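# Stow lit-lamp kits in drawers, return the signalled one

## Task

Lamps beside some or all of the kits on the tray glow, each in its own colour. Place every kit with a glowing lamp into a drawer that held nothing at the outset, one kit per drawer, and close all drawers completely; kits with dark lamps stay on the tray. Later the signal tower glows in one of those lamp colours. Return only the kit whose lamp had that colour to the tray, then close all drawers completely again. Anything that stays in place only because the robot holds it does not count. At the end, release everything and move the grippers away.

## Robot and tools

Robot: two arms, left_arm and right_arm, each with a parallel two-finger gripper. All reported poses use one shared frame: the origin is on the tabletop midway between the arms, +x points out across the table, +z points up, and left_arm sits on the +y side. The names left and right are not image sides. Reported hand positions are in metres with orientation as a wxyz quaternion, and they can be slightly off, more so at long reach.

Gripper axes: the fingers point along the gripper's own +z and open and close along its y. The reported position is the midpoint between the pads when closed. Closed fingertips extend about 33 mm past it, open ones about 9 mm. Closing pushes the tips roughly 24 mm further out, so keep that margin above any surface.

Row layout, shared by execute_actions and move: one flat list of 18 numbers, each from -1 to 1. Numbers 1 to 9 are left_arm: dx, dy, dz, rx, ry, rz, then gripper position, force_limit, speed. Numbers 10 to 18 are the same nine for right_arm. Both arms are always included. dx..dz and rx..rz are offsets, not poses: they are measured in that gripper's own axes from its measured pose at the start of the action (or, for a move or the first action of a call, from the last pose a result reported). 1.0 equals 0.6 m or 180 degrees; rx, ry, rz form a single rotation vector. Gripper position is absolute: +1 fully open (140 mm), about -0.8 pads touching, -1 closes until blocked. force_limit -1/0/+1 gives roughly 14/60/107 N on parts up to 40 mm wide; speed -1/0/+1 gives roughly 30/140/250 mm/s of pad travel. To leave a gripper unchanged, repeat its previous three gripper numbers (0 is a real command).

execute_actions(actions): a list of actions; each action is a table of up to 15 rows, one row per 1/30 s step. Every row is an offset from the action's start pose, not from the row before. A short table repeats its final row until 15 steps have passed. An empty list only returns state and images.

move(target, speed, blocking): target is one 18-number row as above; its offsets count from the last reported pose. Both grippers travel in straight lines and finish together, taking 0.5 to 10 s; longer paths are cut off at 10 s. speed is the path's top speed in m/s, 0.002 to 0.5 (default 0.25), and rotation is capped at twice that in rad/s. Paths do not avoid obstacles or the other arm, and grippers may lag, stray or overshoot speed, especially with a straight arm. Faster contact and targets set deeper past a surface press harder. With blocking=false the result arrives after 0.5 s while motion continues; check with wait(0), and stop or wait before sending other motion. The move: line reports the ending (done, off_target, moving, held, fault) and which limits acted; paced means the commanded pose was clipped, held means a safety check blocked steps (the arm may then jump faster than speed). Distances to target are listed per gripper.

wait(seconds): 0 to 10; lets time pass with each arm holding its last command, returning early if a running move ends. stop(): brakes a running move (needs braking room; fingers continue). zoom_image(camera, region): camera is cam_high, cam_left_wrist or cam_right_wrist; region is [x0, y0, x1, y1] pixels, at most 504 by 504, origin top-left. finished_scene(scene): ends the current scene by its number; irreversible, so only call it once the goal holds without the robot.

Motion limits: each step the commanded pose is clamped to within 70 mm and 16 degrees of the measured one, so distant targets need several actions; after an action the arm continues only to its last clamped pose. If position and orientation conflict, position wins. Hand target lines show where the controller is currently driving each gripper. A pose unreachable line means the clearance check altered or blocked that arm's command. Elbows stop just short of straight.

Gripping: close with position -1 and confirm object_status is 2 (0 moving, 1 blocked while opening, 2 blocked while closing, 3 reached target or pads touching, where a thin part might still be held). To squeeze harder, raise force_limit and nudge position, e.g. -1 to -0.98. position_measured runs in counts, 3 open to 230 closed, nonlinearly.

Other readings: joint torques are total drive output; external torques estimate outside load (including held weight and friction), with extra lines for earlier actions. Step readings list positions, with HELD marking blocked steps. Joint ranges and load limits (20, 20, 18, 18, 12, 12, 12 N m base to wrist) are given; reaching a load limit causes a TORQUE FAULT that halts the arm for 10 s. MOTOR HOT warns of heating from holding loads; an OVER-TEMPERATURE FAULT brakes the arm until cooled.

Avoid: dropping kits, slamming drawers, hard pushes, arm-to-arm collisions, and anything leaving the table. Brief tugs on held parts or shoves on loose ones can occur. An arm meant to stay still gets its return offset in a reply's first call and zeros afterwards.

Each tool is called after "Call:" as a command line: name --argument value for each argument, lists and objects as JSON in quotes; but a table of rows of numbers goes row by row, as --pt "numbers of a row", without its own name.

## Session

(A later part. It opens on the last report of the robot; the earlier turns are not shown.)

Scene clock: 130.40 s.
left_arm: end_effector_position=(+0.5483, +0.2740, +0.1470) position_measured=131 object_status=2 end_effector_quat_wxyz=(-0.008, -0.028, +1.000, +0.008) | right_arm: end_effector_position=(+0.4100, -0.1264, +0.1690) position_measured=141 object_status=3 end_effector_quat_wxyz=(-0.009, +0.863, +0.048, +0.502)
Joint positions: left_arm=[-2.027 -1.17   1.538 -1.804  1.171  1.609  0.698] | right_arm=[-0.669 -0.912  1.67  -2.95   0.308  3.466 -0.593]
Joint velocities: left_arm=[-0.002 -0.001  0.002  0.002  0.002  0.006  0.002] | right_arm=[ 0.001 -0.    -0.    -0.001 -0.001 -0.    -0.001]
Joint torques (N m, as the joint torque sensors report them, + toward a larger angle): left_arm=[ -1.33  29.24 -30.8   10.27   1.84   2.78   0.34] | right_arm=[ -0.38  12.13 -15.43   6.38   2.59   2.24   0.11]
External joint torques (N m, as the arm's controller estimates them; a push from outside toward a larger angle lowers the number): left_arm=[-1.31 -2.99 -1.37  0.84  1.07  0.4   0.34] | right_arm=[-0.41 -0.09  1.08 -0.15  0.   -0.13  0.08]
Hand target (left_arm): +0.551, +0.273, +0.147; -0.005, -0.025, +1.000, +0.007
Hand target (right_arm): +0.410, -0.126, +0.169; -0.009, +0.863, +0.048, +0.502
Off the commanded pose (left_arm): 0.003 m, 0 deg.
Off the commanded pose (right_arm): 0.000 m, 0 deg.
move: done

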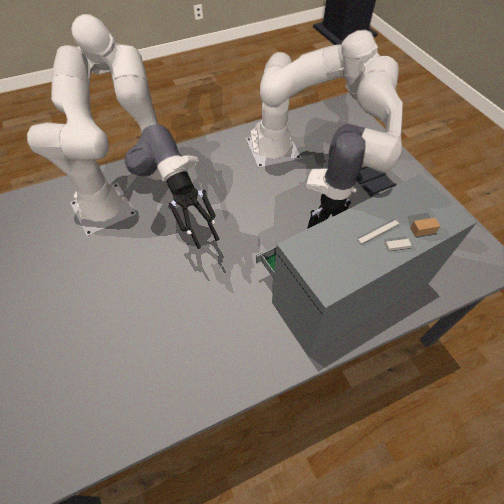

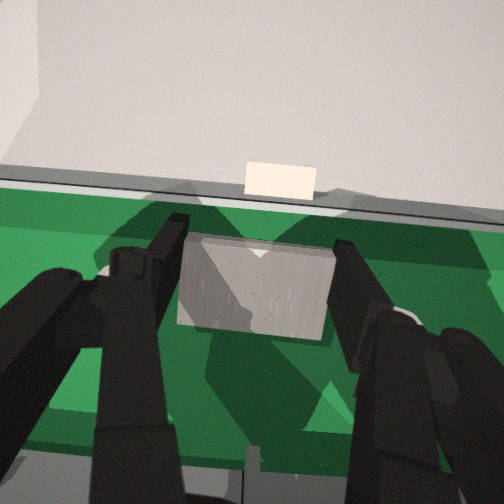

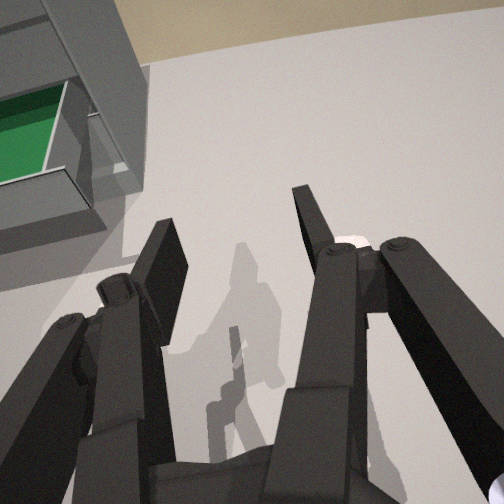

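Call:
move --target '[0,0,0.012,0,0,0,-1,-0.2,-0.5,0,0,0,0,0,0,-0.1,0,0]' --speed 0.02

Call:
move --target '[0,0,0,0,0,0,0.3,-0.2,-0.5,0,0,0,0,0,0,-0.1,0,0]'

Call:
move --target '[0.01,0,-0.17,0,0,0,0.3,-0.2,-0.5,0,0,0,0,0,0,-0.1,0,0]' --speed 0.15

Call:
move --target '[0.22,0.45,0,0,0,0.018,0.3,-0.2,-0.5,0,-0.2,0.02,0,0,0,-0.1,0,0]'

Scene clock: 134.47 s.
left_arm: end_effector_position=(+0.5490, +0.2730, +0.1451) position_measured=131 object_status=2 end_effector_quat_wxyz=(-0.007, -0.026, +1.000, +0.007) | right_arm: end_effector_position=(+0.4100, -0.1264, +0.1690) position_measured=141 object_status=3 end_effector_quat_wxyz=(-0.009, +0.863, +0.048, +0.502)
Joint positions: left_arm=[-2.027 -1.171  1.541 -1.807  1.173  1.617  0.698] | right_arm=[-0.669 -0.912  1.67  -2.95   0.308  3.466 -0.593]
Joint velocities: left_arm=[-0.001  0.     0.001 -0.002 -0.     0.007  0.001] | right_arm=[-0.001 -0.001  0.001 -0.    -0.    -0.    -0.   ]
Joint torques (N m, as the joint torque sensors report them, + toward a larger angle): left_arm=[  0.86  27.89 -27.46   6.91   1.76   2.89  -0.04] | right_arm=[ -0.61  12.28 -15.71   6.16   2.56   2.25   0.12]
External joint torques (N m, as the arm's controller estimates them; a push from outside toward a larger angle lowers the number): left_arm=[ 0.87 -4.43  2.13 -2.59  0.97  0.48 -0.04] | right_arm=[-0.58  0.1   0.79 -0.33 -0.03 -0.11  0.09]
Hand target (left_arm): +0.548, +0.274, +0.140; -0.008, -0.028, +1.000, +0.008
Hand target (right_arm): +0.410, -0.126, +0.169; -0.009, +0.863, +0.048, +0.502
Off the commanded pose (left_arm): 0.005 m, 0 deg.
Off the commanded pose (right_arm): 0.000 m, 0 deg.
move: off_target (left_arm)

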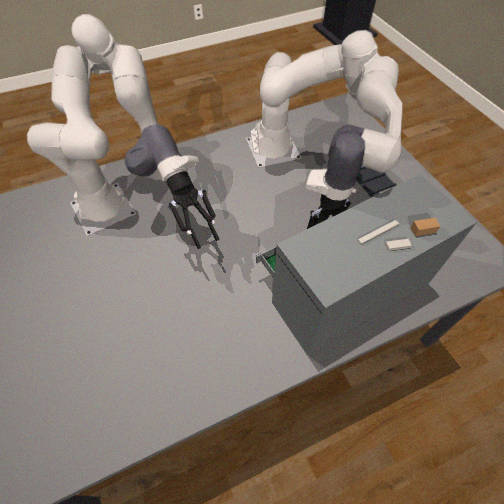

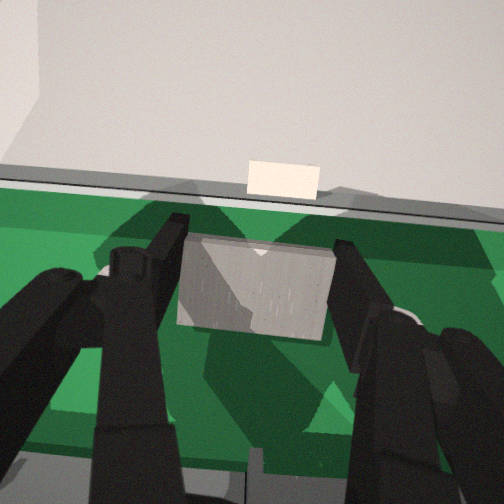

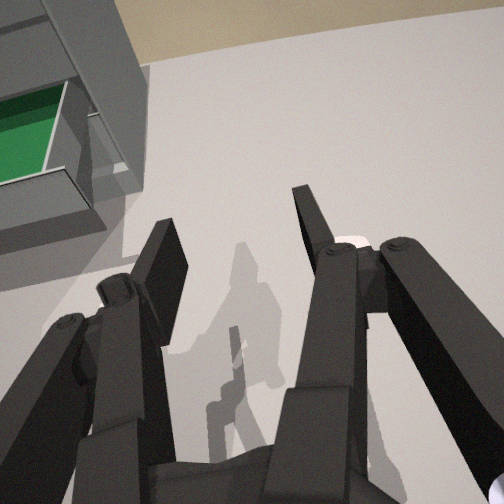

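Scene clock: 134.97 s.
left_arm: end_effector_position=(+0.5491, +0.2728, +0.1453) position_measured=91 object_status=0 end_effector_quat_wxyz=(-0.007, -0.026, +1.000, +0.007) | right_arm: end_effector_position=(+0.4101, -0.1264, +0.1690) position_measured=141 object_status=3 end_effector_quat_wxyz=(-0.009, +0.863, +0.048, +0.502)
Joint positions: left_arm=[-2.027 -1.171  1.541 -1.807  1.173  1.617  0.698] | right_arm=[-0.669 -0.912  1.67  -2.95   0.308  3.466 -0.593]
Joint velocities: left_arm=[-0.     0.001  0.002 -0.     0.001  0.     0.002] | right_arm=[-0.001 -0.001 -0.    -0.002  0.    -0.    -0.   ]
Joint torques (N m, as the joint torque sensors report them, + toward a larger angle): left_arm=[  0.78  29.82 -30.41   8.92   0.76   2.4    0.17] | right_arm=[ -0.5   12.24 -15.78   6.25   2.56   2.24   0.12]
External joint torques (N m, as the arm's controller estimates them; a push from outside toward a larger angle lowers the number): left_arm=[ 0.73 -2.49 -0.84 -0.62 -0.04 -0.01  0.17] | right_arm=[-0.44  0.03  0.74 -0.16 -0.04 -0.11  0.09]
Hand target (left_arm): +0.549, +0.273, +0.145; -0.007, -0.026, +1.000, +0.007
Hand target (right_arm): +0.410, -0.126, +0.169; -0.009, +0.863, +0.048, +0.502
Off the commanded pose (left_arm): 0.000 m, 0 deg.
Off the commanded pose (right_arm): 0.000 m, 0 deg.
move: done

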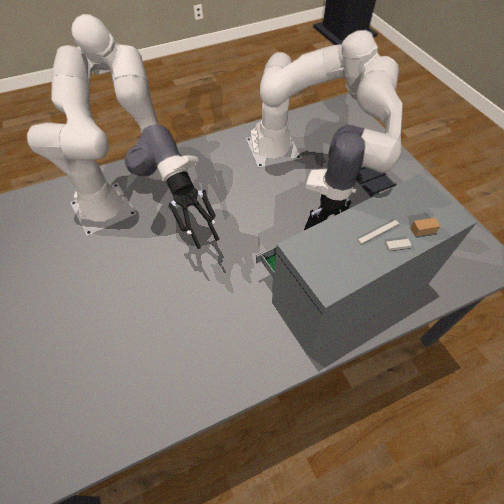

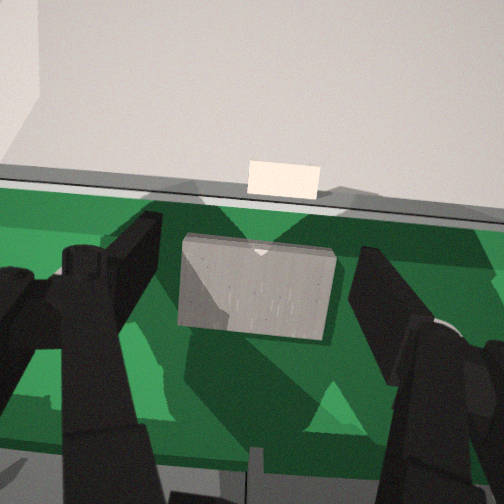

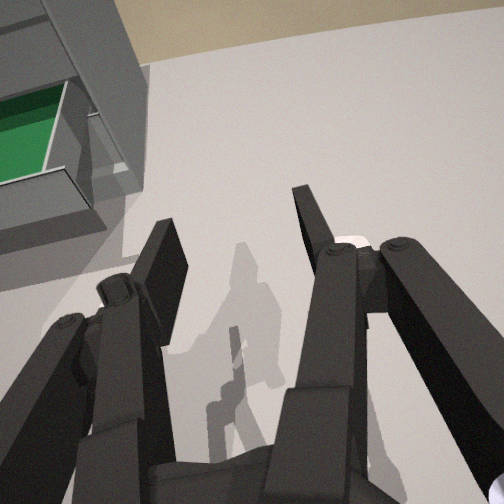

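Scene clock: 136.23 s.
left_arm: end_effector_position=(+0.5459, +0.2733, +0.2472) position_measured=91 object_status=3 end_effector_quat_wxyz=(-0.004, -0.031, +1.000, +0.006) | right_arm: end_effector_position=(+0.4100, -0.1264, +0.1690) position_measured=141 object_status=3 end_effector_quat_wxyz=(-0.009, +0.863, +0.048, +0.502)
Joint positions: left_arm=[-2.037 -1.074  1.413 -1.686  1.06   1.472  0.733] | right_arm=[-0.669 -0.912  1.67  -2.95   0.308  3.466 -0.593]
Joint velocities: left_arm=[-0.    -0.     0.    -0.    -0.001 -0.012  0.008] | right_arm=[-0.001 -0.001 -0.     0.    -0.    -0.001 -0.   ]
Joint torques (N m, as the joint torque sensors report them, + toward a larger angle): left_arm=[ -1.59  29.25 -30.13  11.94  -0.47   1.93   0.27] | right_arm=[ -0.44  11.72 -15.66   6.03   2.54   2.21   0.11]
External joint torques (N m, as the arm's controller estimates them; a push from outside toward a larger angle lowers the number): left_arm=[-1.71 -2.09 -2.52  0.96 -1.27 -0.48  0.27] | right_arm=[-0.38 -0.48  0.87 -0.44 -0.06 -0.14  0.09]
Hand target (left_arm): +0.544, +0.272, +0.248; -0.007, -0.027, +1.000, +0.006
Hand target (right_arm): +0.410, -0.126, +0.169; -0.009, +0.863, +0.048, +0.502
Off the commanded pose (left_arm): 0.003 m, 1 deg.
Off the commanded pose (right_arm): 0.000 m, 0 deg.
move: done

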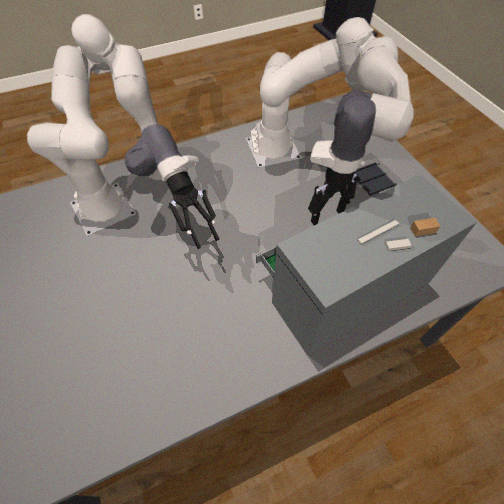

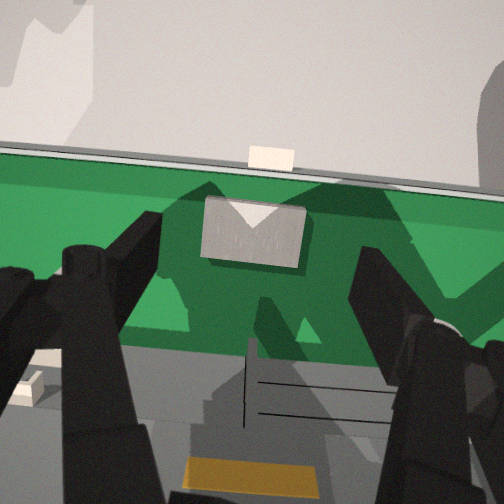

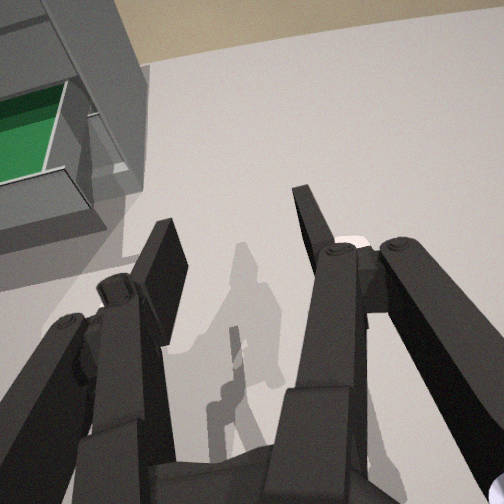

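Scene clock: 138.30 s.
left_arm: end_effector_position=(+0.3999, +0.5405, +0.2481) position_measured=91 object_status=3 end_effector_quat_wxyz=(-0.010, -0.012, +1.000, +0.009) | right_arm: end_effector_position=(+0.4088, -0.0059, +0.1619) position_measured=141 object_status=3 end_effector_quat_wxyz=(-0.008, +0.863, +0.052, +0.503)
Joint positions: left_arm=[-1.259 -1.302  1.137 -2.1    1.117  1.327  1.087] | right_arm=[-0.72  -1.058  1.777 -2.63   0.373  3.194 -0.544]
Joint velocities: left_arm=[-0.001  0.    -0.    -0.001  0.     0.001  0.031] | right_arm=[-0.    -0.001 -0.001 -0.     0.002 -0.003  0.001]
Joint torques (N m, as the joint torque sensors report them, + toward a larger angle): left_arm=[  0.45  20.78 -30.08   8.03   1.64   2.     0.34] | right_arm=[ -1.7   17.   -20.14   7.32   3.37   1.92   0.48]
External joint torques (N m, as the arm's controller estimates them; a push from outside toward a larger angle lowers the number): left_arm=[ 0.58 -3.12 -2.45 -0.7   0.86 -0.38  0.34] | right_arm=[-1.59 -1.49  2.71  0.99  0.99 -0.32  0.45]
Hand target (left_arm): +0.399, +0.541, +0.248; -0.010, -0.005, +1.000, +0.011
Hand target (right_arm): +0.409, -0.006, +0.161; -0.009, +0.863, +0.048, +0.503
Off the commanded pose (left_arm): 0.007 m, 1 deg.
Off the commanded pose (right_arm): 0.003 m, 0 deg.
move: off_target (left_arm)

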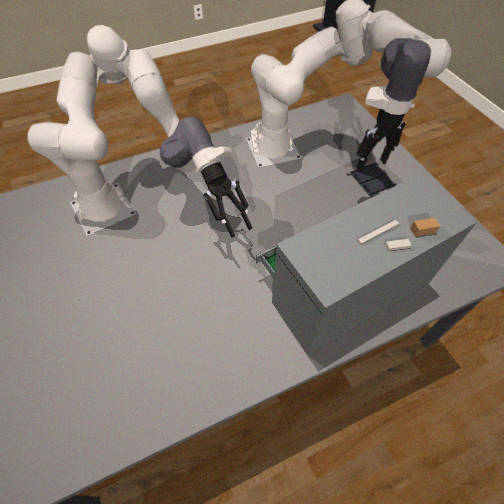

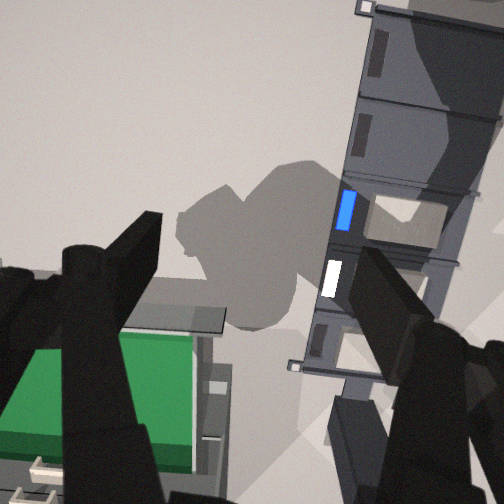

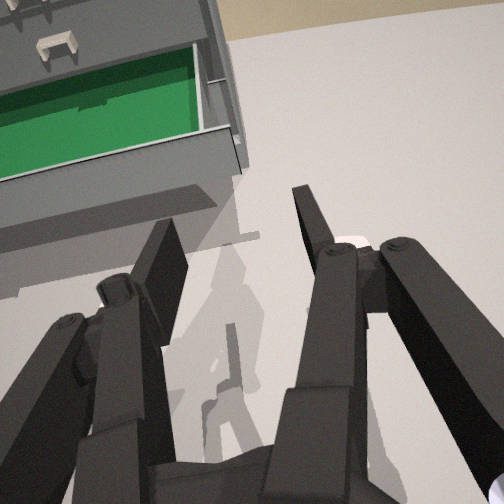

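Call:
move --target '[0.016,0.232,0.22,0,0,0.008,0.3,-0.2,-0.5,0.005,-0.425,0.087,0,0,0,-0.1,0,0]'

Call:
move --target '[-0.005,0,0.085,0,0,0,0.3,-0.2,-0.5,0.034,0,0.062,0,0,0,-0.1,0,0]' --speed 0.06

Scene clock: 142.43 s.
left_arm: end_effector_position=(+0.3817, +0.6806, +0.1148) position_measured=91 object_status=3 end_effector_quat_wxyz=(-0.017, -0.005, +1.000, +0.009) | right_arm: end_effector_position=(+0.4278, +0.2550, +0.1354) position_measured=141 object_status=3 end_effector_quat_wxyz=(-0.008, +0.861, +0.058, +0.506)
Joint positions: left_arm=[-1.103 -1.487  1.379 -2.091  1.413  1.41   1.357] | right_arm=[-1.117 -1.387  1.861 -1.683  0.381  2.674 -0.404]
Joint velocities: left_arm=[-0.     0.001 -0.001 -0.     0.001  0.003  0.026] | right_arm=[ 0.001  0.     0.     0.001  0.001 -0.013  0.014]
Joint torques (N m, as the joint torque sensors report them, + toward a larger angle): left_arm=[  1.42  25.16 -32.72   5.06   1.76   2.71   0.37] | right_arm=[ -1.67  37.73 -31.15   6.38   2.43   1.48   0.45]
External joint torques (N m, as the arm's controller estimates them; a push from outside toward a larger angle lowers the number): left_arm=[ 1.46 -2.86 -1.91  1.97  0.93  0.36  0.37] | right_arm=[-1.68 -2.34 -0.37  0.52  1.06 -0.49  0.42]
Hand target (left_arm): +0.383, +0.683, +0.115; -0.015, -0.001, +1.000, +0.010
Hand target (right_arm): +0.429, +0.254, +0.136; -0.010, +0.861, +0.050, +0.505
Off the commanded pose (left_arm): 0.005 m, 1 deg.
Off the commanded pose (right_arm): 0.008 m, 1 deg.
move: off_target (left_arm, right_arm)

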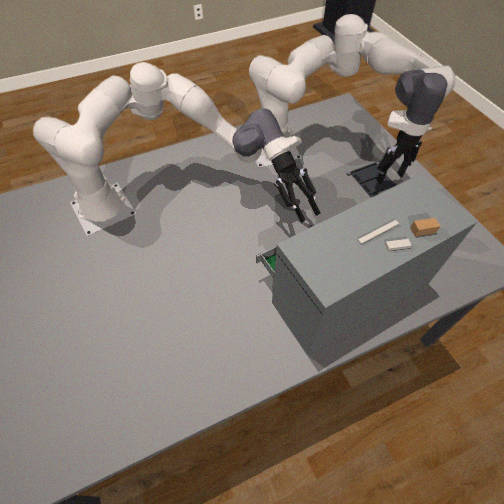

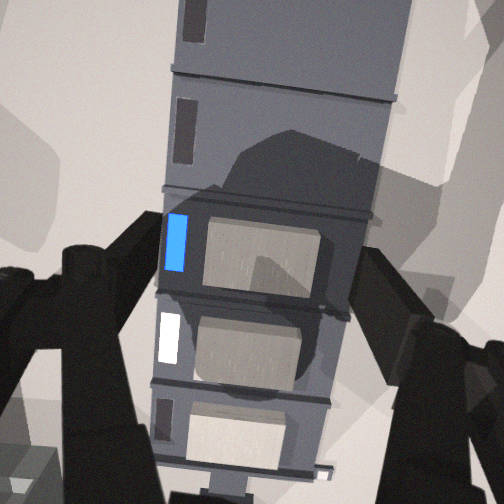

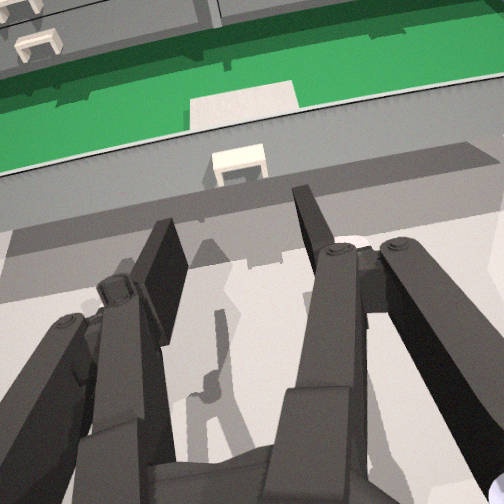

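Scene clock: 143.63 s.
left_arm: end_effector_position=(+0.3822, +0.6805, +0.0640) position_measured=91 object_status=3 end_effector_quat_wxyz=(-0.020, -0.002, +1.000, +0.009) | right_arm: end_effector_position=(+0.4706, +0.2590, +0.1379) position_measured=141 object_status=3 end_effector_quat_wxyz=(-0.011, +0.861, +0.050, +0.506)
Joint positions: left_arm=[-1.098 -1.529  1.471 -2.114  1.492  1.464  1.357] | right_arm=[-1.231 -1.392  1.873 -1.593  0.377  2.688 -0.417]
Joint velocities: left_arm=[ 0.    -0.    -0.001 -0.002  0.009  0.012 -0.   ] | right_arm=[ 0.     0.001  0.003  0.008 -0.003  0.003 -0.007]
Joint torques (N m, as the joint torque sensors report them, + toward a larger angle): left_arm=[  2.07  24.13 -31.05  -0.08   1.76   2.65  -0.06] | right_arm=[ -1.24  40.15 -26.75   7.1    0.41   2.19  -0.26]
External joint torques (N m, as the arm's controller estimates them; a push from outside toward a larger angle lowers the number): left_arm=[ 2.07 -3.82  0.06 -1.67  0.93  0.34 -0.07] | right_arm=[-1.12 -2.2   3.51  0.81 -1.    0.18 -0.28]
Hand target (left_arm): +0.383, +0.681, +0.063; -0.018, -0.005, +1.000, +0.010
Hand target (right_arm): +0.470, +0.260, +0.136; -0.008, +0.861, +0.057, +0.506
Off the commanded pose (left_arm): 0.001 m, 0 deg.
Off the commanded pose (right_arm): 0.003 m, 1 deg.
move: done

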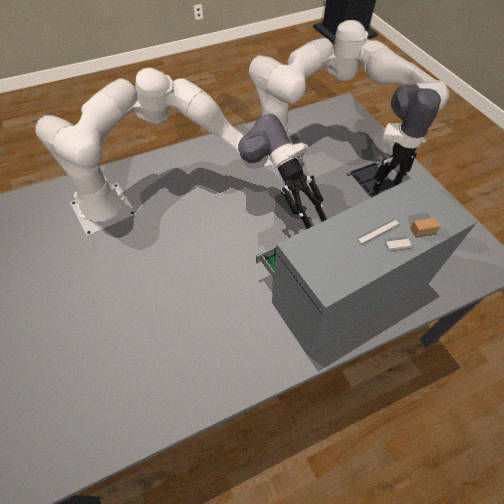

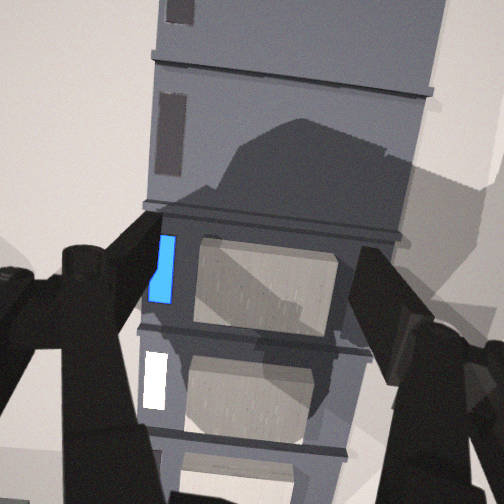

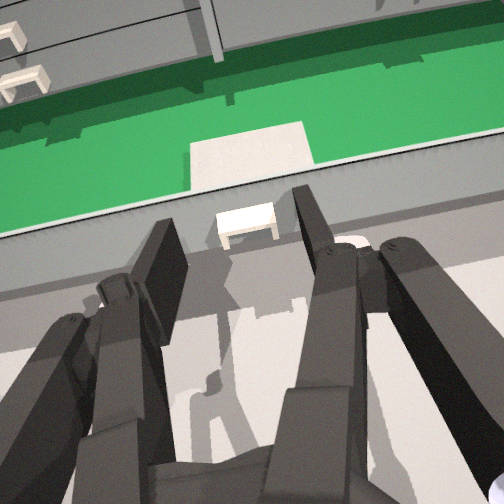

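Call:
move --target '[-0.01,0.003,0.036,0,0,0,0.3,-0.2,-0.5,0.002,0.011,0.007,0,0,0,-0.1,0,0]' --speed 0.03

Call:
move --target '[0,0,0,0,0,0,-1,-0.2,-0.5,0,0,0,0,0,0,-1,0,-0.5]'

Call:
move --target '[0,0,-0.2,0,0,0,-1,-0.2,-0.5,0.096,-0.003,0.172,0,0,0,-1,0,-0.5]' --speed 0.06

Scene clock: 146.80 s.
left_arm: end_effector_position=(+0.3851, +0.6816, +0.0429) position_measured=91 object_status=3 end_effector_quat_wxyz=(-0.022, -0.003, +1.000, +0.008) | right_arm: end_effector_position=(+0.4742, +0.2549, +0.1384) position_measured=141 object_status=3 end_effector_quat_wxyz=(-0.013, +0.861, +0.049, +0.506)
Joint positions: left_arm=[-1.109 -1.542  1.512 -2.105  1.522  1.488  1.357] | right_arm=[-1.231 -1.386  1.876 -1.61   0.377  2.705 -0.419]
Joint velocities: left_arm=[-0.    -0.001 -0.     0.002  0.006  0.009 -0.001] | right_arm=[ 0.001  0.002  0.001 -0.001  0.001  0.004  0.   ]
Joint torques (N m, as the joint torque sensors report them, + toward a larger angle): left_arm=[ -0.97  25.1  -31.14   1.57   1.8    2.87   0.21] | right_arm=[ -1.56  41.45 -27.76   3.4    1.25   2.31  -0.14]
External joint torques (N m, as the arm's controller estimates them; a push from outside toward a larger angle lowers the number): left_arm=[-0.97 -3.15  0.16  0.54  0.97  0.55  0.2 ] | right_arm=[-1.62 -0.69  2.59 -3.1  -0.2   0.26 -0.16]
Hand target (left_arm): +0.387, +0.682, +0.042; -0.020, -0.002, +1.000, +0.009
Hand target (right_arm): +0.476, +0.253, +0.137; -0.011, +0.861, +0.050, +0.506
Off the commanded pose (left_arm): 0.003 m, 0 deg.
Off the commanded pose (right_arm): 0.003 m, 0 deg.
move: done

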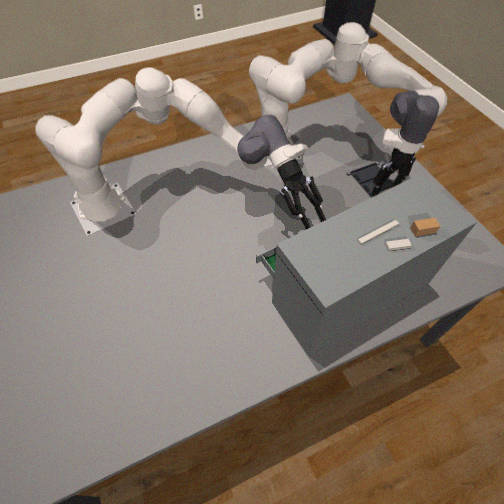

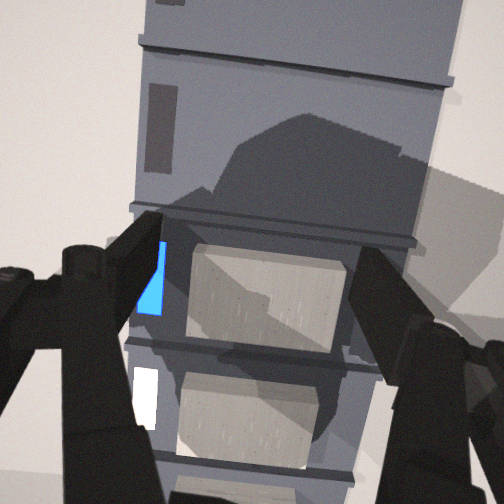

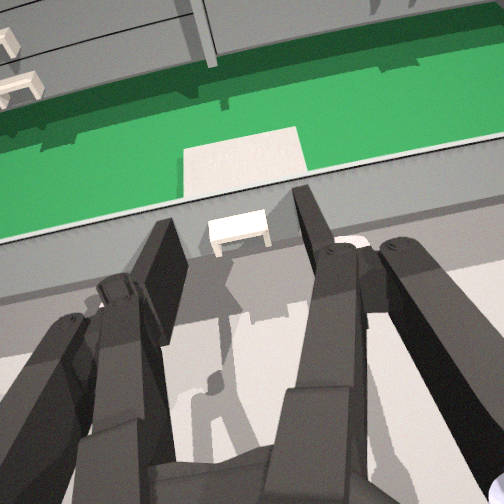

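Scene clock: 147.40 s.
left_arm: end_effector_position=(+0.3865, +0.6727, +0.0462) position_measured=132 object_status=2 end_effector_quat_wxyz=(-0.021, +0.002, +1.000, +0.002) | right_arm: end_effector_position=(+0.4740, +0.2548, +0.1383) position_measured=193 object_status=2 end_effector_quat_wxyz=(-0.012, +0.861, +0.049, +0.506)
Joint positions: left_arm=[-1.111 -1.541  1.506 -2.112  1.507  1.488  1.357] | right_arm=[-1.231 -1.386  1.876 -1.609  0.377  2.704 -0.419]
Joint velocities: left_arm=[-0.001 -0.002  0.001  0.001 -0.001  0.     0.001] | right_arm=[ 0.    -0.    -0.001  0.    -0.    -0.     0.001]
Joint torques (N m, as the joint torque sensors report them, + toward a larger angle): left_arm=[  2.56  27.7  -28.9    4.11   4.02   2.64   0.12] | right_arm=[ -0.4   40.97 -28.9    5.86   1.39   2.04   0.12]
External joint torques (N m, as the arm's controller estimates them; a push from outside toward a larger angle lowers the number): left_arm=[ 2.5  -0.26  2.22  2.95  3.22  0.32  0.12] | right_arm=[-0.24 -1.03  1.39 -0.48 -0.05  0.02  0.09]
Hand target (left_arm): +0.385, +0.681, +0.043; -0.022, -0.003, +1.000, +0.008
Hand target (right_arm): +0.474, +0.255, +0.138; -0.013, +0.861, +0.049, +0.506
Off the commanded pose (left_arm): 0.010 m, 1 deg.
Off the commanded pose (right_arm): 0.000 m, 0 deg.
move: off_target (left_arm)

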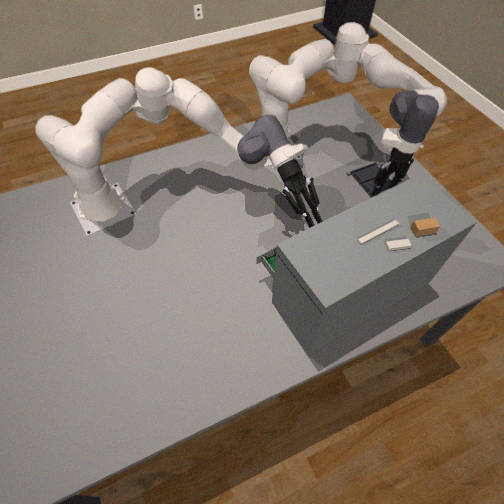

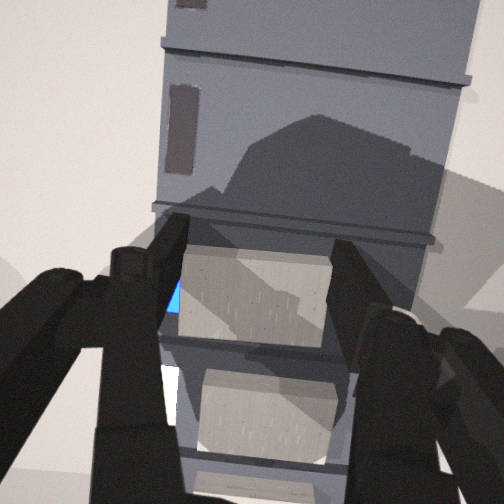

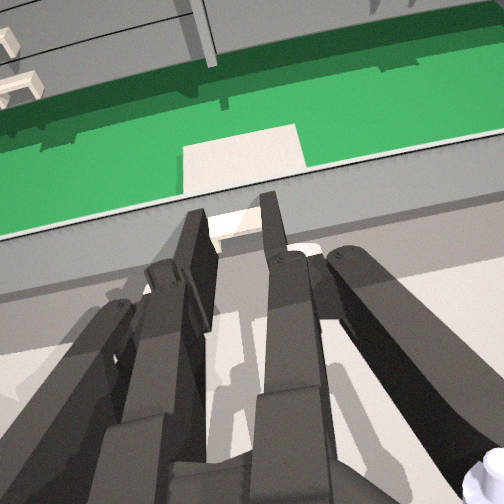

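Scene clock: 149.73 s.
left_arm: end_effector_position=(+0.3919, +0.6741, +0.1659) position_measured=132 object_status=2 end_effector_quat_wxyz=(-0.018, -0.001, +1.000, +0.002) | right_arm: end_effector_position=(+0.5925, +0.2683, +0.1413) position_measured=193 object_status=2 end_effector_quat_wxyz=(-0.013, +0.861, +0.044, +0.506)
Joint positions: left_arm=[-1.154 -1.432  1.3   -2.013  1.321  1.354  1.366] | right_arm=[-1.594 -1.444  1.905 -1.224  0.365  2.662 -0.457]
Joint velocities: left_arm=[-0.001  0.001 -0.     0.002 -0.004 -0.012  0.003] | right_arm=[-0.005  0.002 -0.001  0.008 -0.    -0.011 -0.002]
Joint torques (N m, as the joint torque sensors report them, + toward a larger angle): left_arm=[ -1.41  28.08 -33.52   5.5   -0.49   1.9    0.27] | right_arm=[ -1.36  48.45 -24.94   9.4    0.49   2.53  -0.17]
External joint torques (N m, as the arm's controller estimates them; a push from outside toward a larger angle lowers the number): left_arm=[-1.46 -0.88 -3.09  1.06 -1.29 -0.44  0.27] | right_arm=[-0.98 -2.24  1.66  2.05 -0.88  0.44 -0.2 ]
Hand target (left_arm): +0.391, +0.673, +0.167; -0.020, +0.002, +1.000, +0.000
Hand target (right_arm): +0.592, +0.271, +0.142; -0.013, +0.860, +0.049, +0.508
Off the commanded pose (left_arm): 0.002 m, 1 deg.
Off the commanded pose (right_arm): 0.003 m, 1 deg.
move: done

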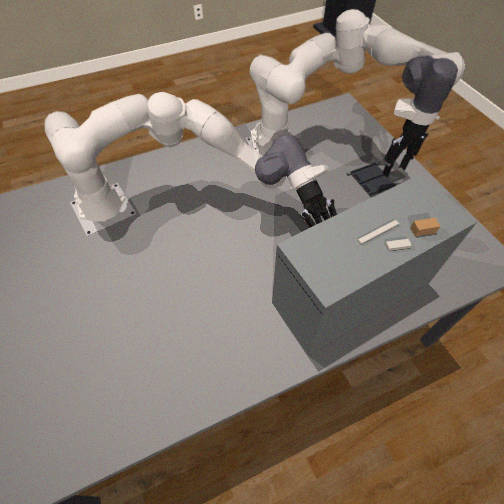

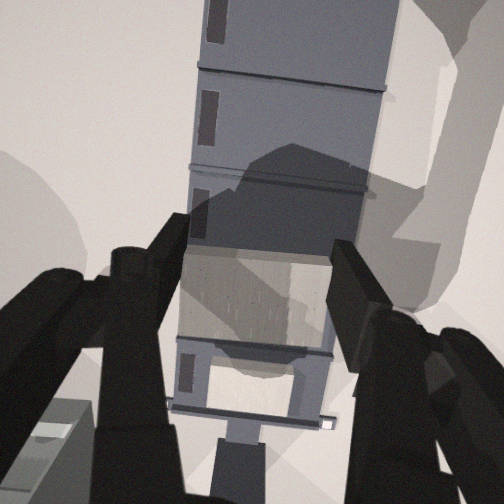

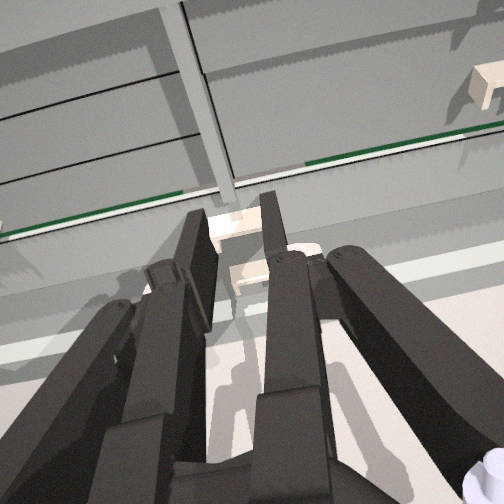

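Call:
move --target '[0,0,0,0,0,0,-1,-0.2,-0.5,0.006,0,0.014,0,0,0,-1,0,-0.5]' --speed 0.02

Call:
move --target '[0,-0.1,-0.15,0,0,0,-1,-0.2,-0.5,-0.04,0,-0.065,0,0,0,-0.1,0,0]' --speed 0.12

Call:
move --target '[0,-0.1,0,0,0,0,-1,-0.2,-0.5,-0.07,0,0.04,0,0,0,-0.1,0,0]' --speed 0.1

Scene clock: 152.67 s.
left_arm: end_effector_position=(+0.3913, +0.6741, +0.1658) position_measured=132 object_status=2 end_effector_quat_wxyz=(-0.019, -0.000, +1.000, +0.001) | right_arm: end_effector_position=(+0.5996, +0.2693, +0.1415) position_measured=193 object_status=2 end_effector_quat_wxyz=(-0.013, +0.861, +0.043, +0.506)
Joint positions: left_arm=[-1.155 -1.432  1.3   -2.013  1.321  1.352  1.367] | right_arm=[-1.621 -1.45   1.905 -1.187  0.365  2.65  -0.458]
Joint velocities: left_arm=[-0.001 -0.    -0.    -0.001 -0.001 -0.001 -0.002] | right_arm=[-0.004 -0.     0.001  0.008 -0.001 -0.01   0.001]
Joint torques (N m, as the joint torque sensors report them, + toward a larger angle): left_arm=[  1.34  26.94 -32.05   3.39   0.85   2.5    0.11] | right_arm=[ -2.59  47.75 -23.89   9.68   1.26   2.88   0.14]
External joint torques (N m, as the arm's controller estimates them; a push from outside toward a larger angle lowers the number): left_arm=[ 1.29 -1.96 -1.72 -1.06  0.07  0.18  0.1 ] | right_arm=[-2.39 -3.15  1.9   2.29 -0.06  0.8   0.11]
Hand target (left_arm): +0.392, +0.674, +0.166; -0.018, -0.001, +1.000, +0.002
Hand target (right_arm): +0.602, +0.269, +0.141; -0.013, +0.861, +0.044, +0.507
Off the commanded pose (left_arm): 0.001 m, 0 deg.
Off the commanded pose (right_arm): 0.002 m, 0 deg.
move: done

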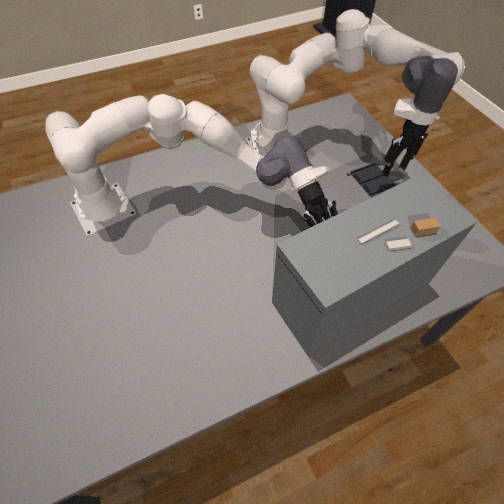

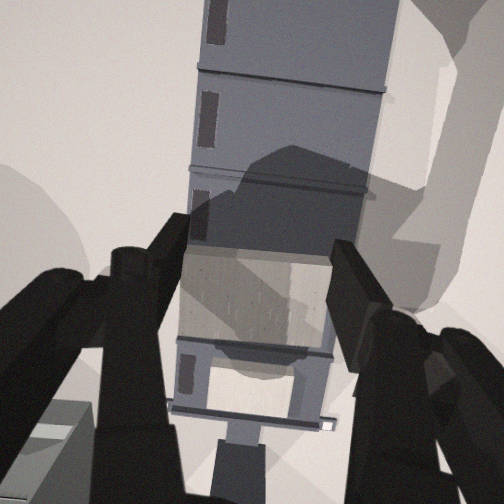

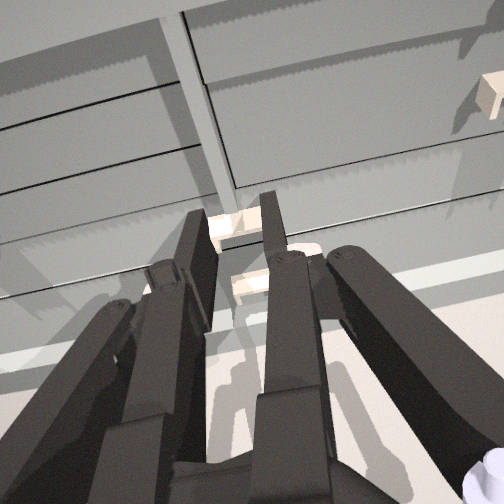

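Scene clock: 154.00 s.
left_arm: end_effector_position=(+0.3956, +0.6145, +0.2569) position_measured=132 object_status=2 end_effector_quat_wxyz=(-0.015, +0.006, +1.000, +0.002) | right_arm: end_effector_position=(+0.5533, +0.2639, +0.1354) position_measured=141 object_status=3 end_effector_quat_wxyz=(-0.008, +0.862, +0.048, +0.505)
Joint positions: left_arm=[-1.215 -1.313  1.151 -1.981  1.149  1.278  1.282] | right_arm=[-1.47  -1.424  1.9   -1.366  0.369  2.681 -0.453]
Joint velocities: left_arm=[ 0.001  0.006 -0.     0.    -0.013 -0.001 -0.025] | right_arm=[ 0.001  0.002  0.    -0.003 -0.     0.004  0.004]
Joint torques (N m, as the joint torque sensors report them, + toward a larger angle): left_arm=[ -0.52  25.8  -30.03   9.29  -0.5    1.94  -0.11] | right_arm=[  0.21  47.32 -28.15   4.89   2.39   2.33   0.44]
External joint torques (N m, as the arm's controller estimates them; a push from outside toward a larger angle lowers the number): left_arm=[-0.68 -1.   -1.66  1.7  -1.28 -0.41 -0.11] | right_arm=[ 0.12 -0.38  0.02 -2.33  0.99  0.22  0.41]
Hand target (left_arm): +0.394, +0.614, +0.258; -0.017, +0.000, +1.000, +0.000
Hand target (right_arm): +0.554, +0.264, +0.138; -0.012, +0.862, +0.043, +0.505
Off the commanded pose (left_arm): 0.002 m, 1 deg.
Off the commanded pose (right_arm): 0.004 m, 1 deg.
move: off_target (right_arm)

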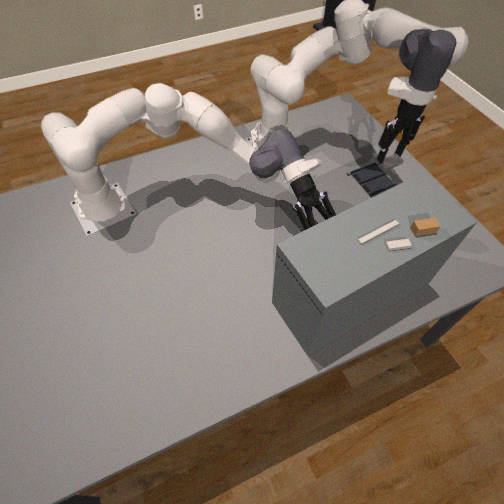

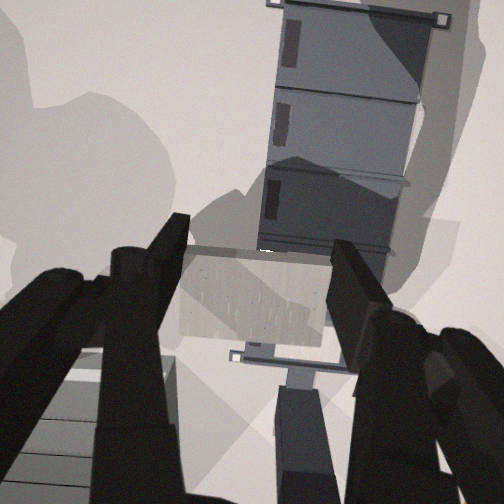

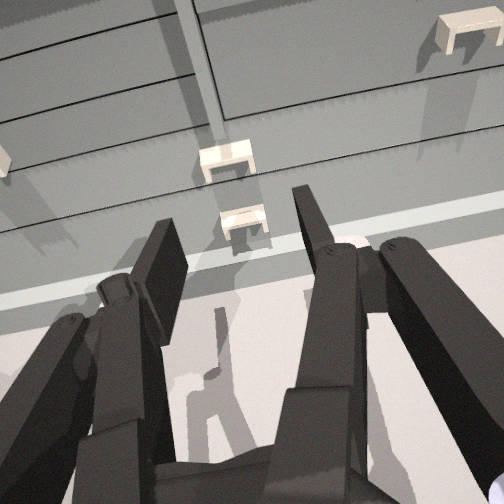

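Scene clock: 155.17 s.
left_arm: end_effector_position=(+0.3942, +0.5575, +0.2568) position_measured=132 object_status=2 end_effector_quat_wxyz=(-0.015, +0.010, +1.000, +0.003) | right_arm: end_effector_position=(+0.5539, +0.2617, +0.0881) position_measured=141 object_status=3 end_effector_quat_wxyz=(-0.004, +0.861, +0.053, +0.505)
Joint positions: left_arm=[-1.242 -1.301  1.127 -2.067  1.105  1.301  1.172] | right_arm=[-1.487 -1.51   1.912 -1.334  0.393  2.699 -0.415]
Joint velocities: left_arm=[ 0.001 -0.    -0.001 -0.     0.001  0.001 -0.032] | right_arm=[-0.    -0.002  0.     0.     0.002 -0.     0.009]
Joint torques (N m, as the joint torque sensors report them, + toward a larger angle): left_arm=[  0.03  22.2  -30.24   6.97  -0.39   2.78  -0.19] | right_arm=[ -1.32  45.36 -26.77   6.62   2.55   2.2    0.4 ]
External joint torques (N m, as the arm's controller estimates them; a push from outside toward a larger angle lowers the number): left_arm=[-0.01 -2.24 -2.63 -1.66 -1.16  0.43 -0.19] | right_arm=[-1.21 -2.54  1.1   1.05  1.12  0.23  0.38]
Hand target (left_arm): +0.395, +0.554, +0.258; -0.014, +0.006, +1.000, +0.002
Hand target (right_arm): +0.554, +0.263, +0.088; -0.008, +0.862, +0.048, +0.505
Off the commanded pose (left_arm): 0.003 m, 1 deg.
Off the commanded pose (right_arm): 0.001 m, 1 deg.
move: done

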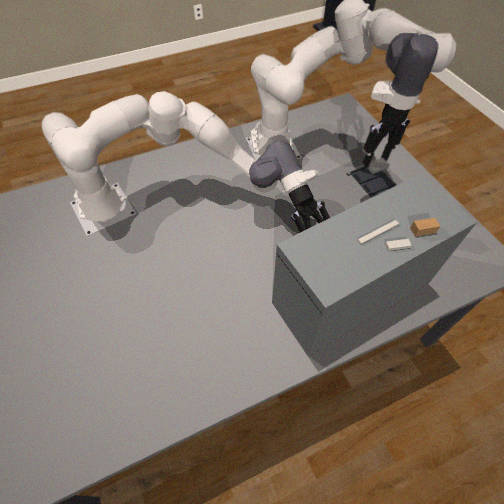

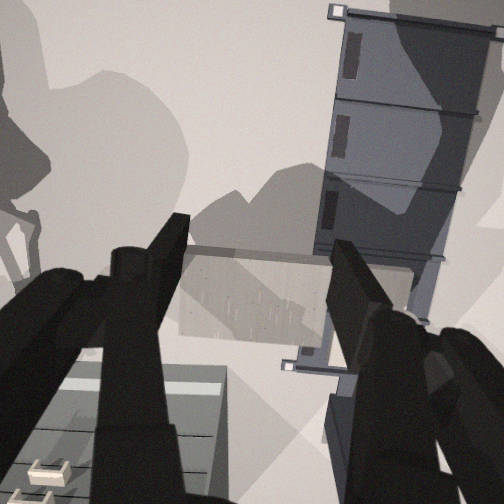

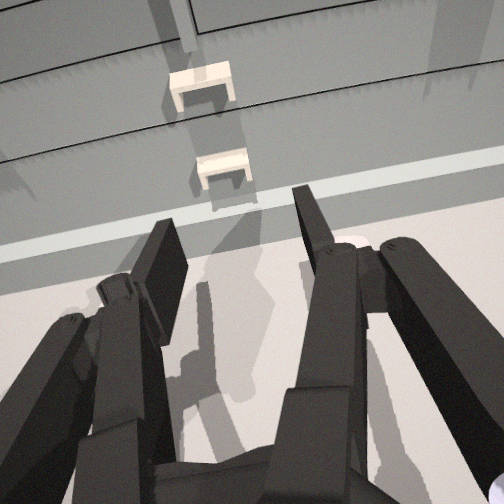

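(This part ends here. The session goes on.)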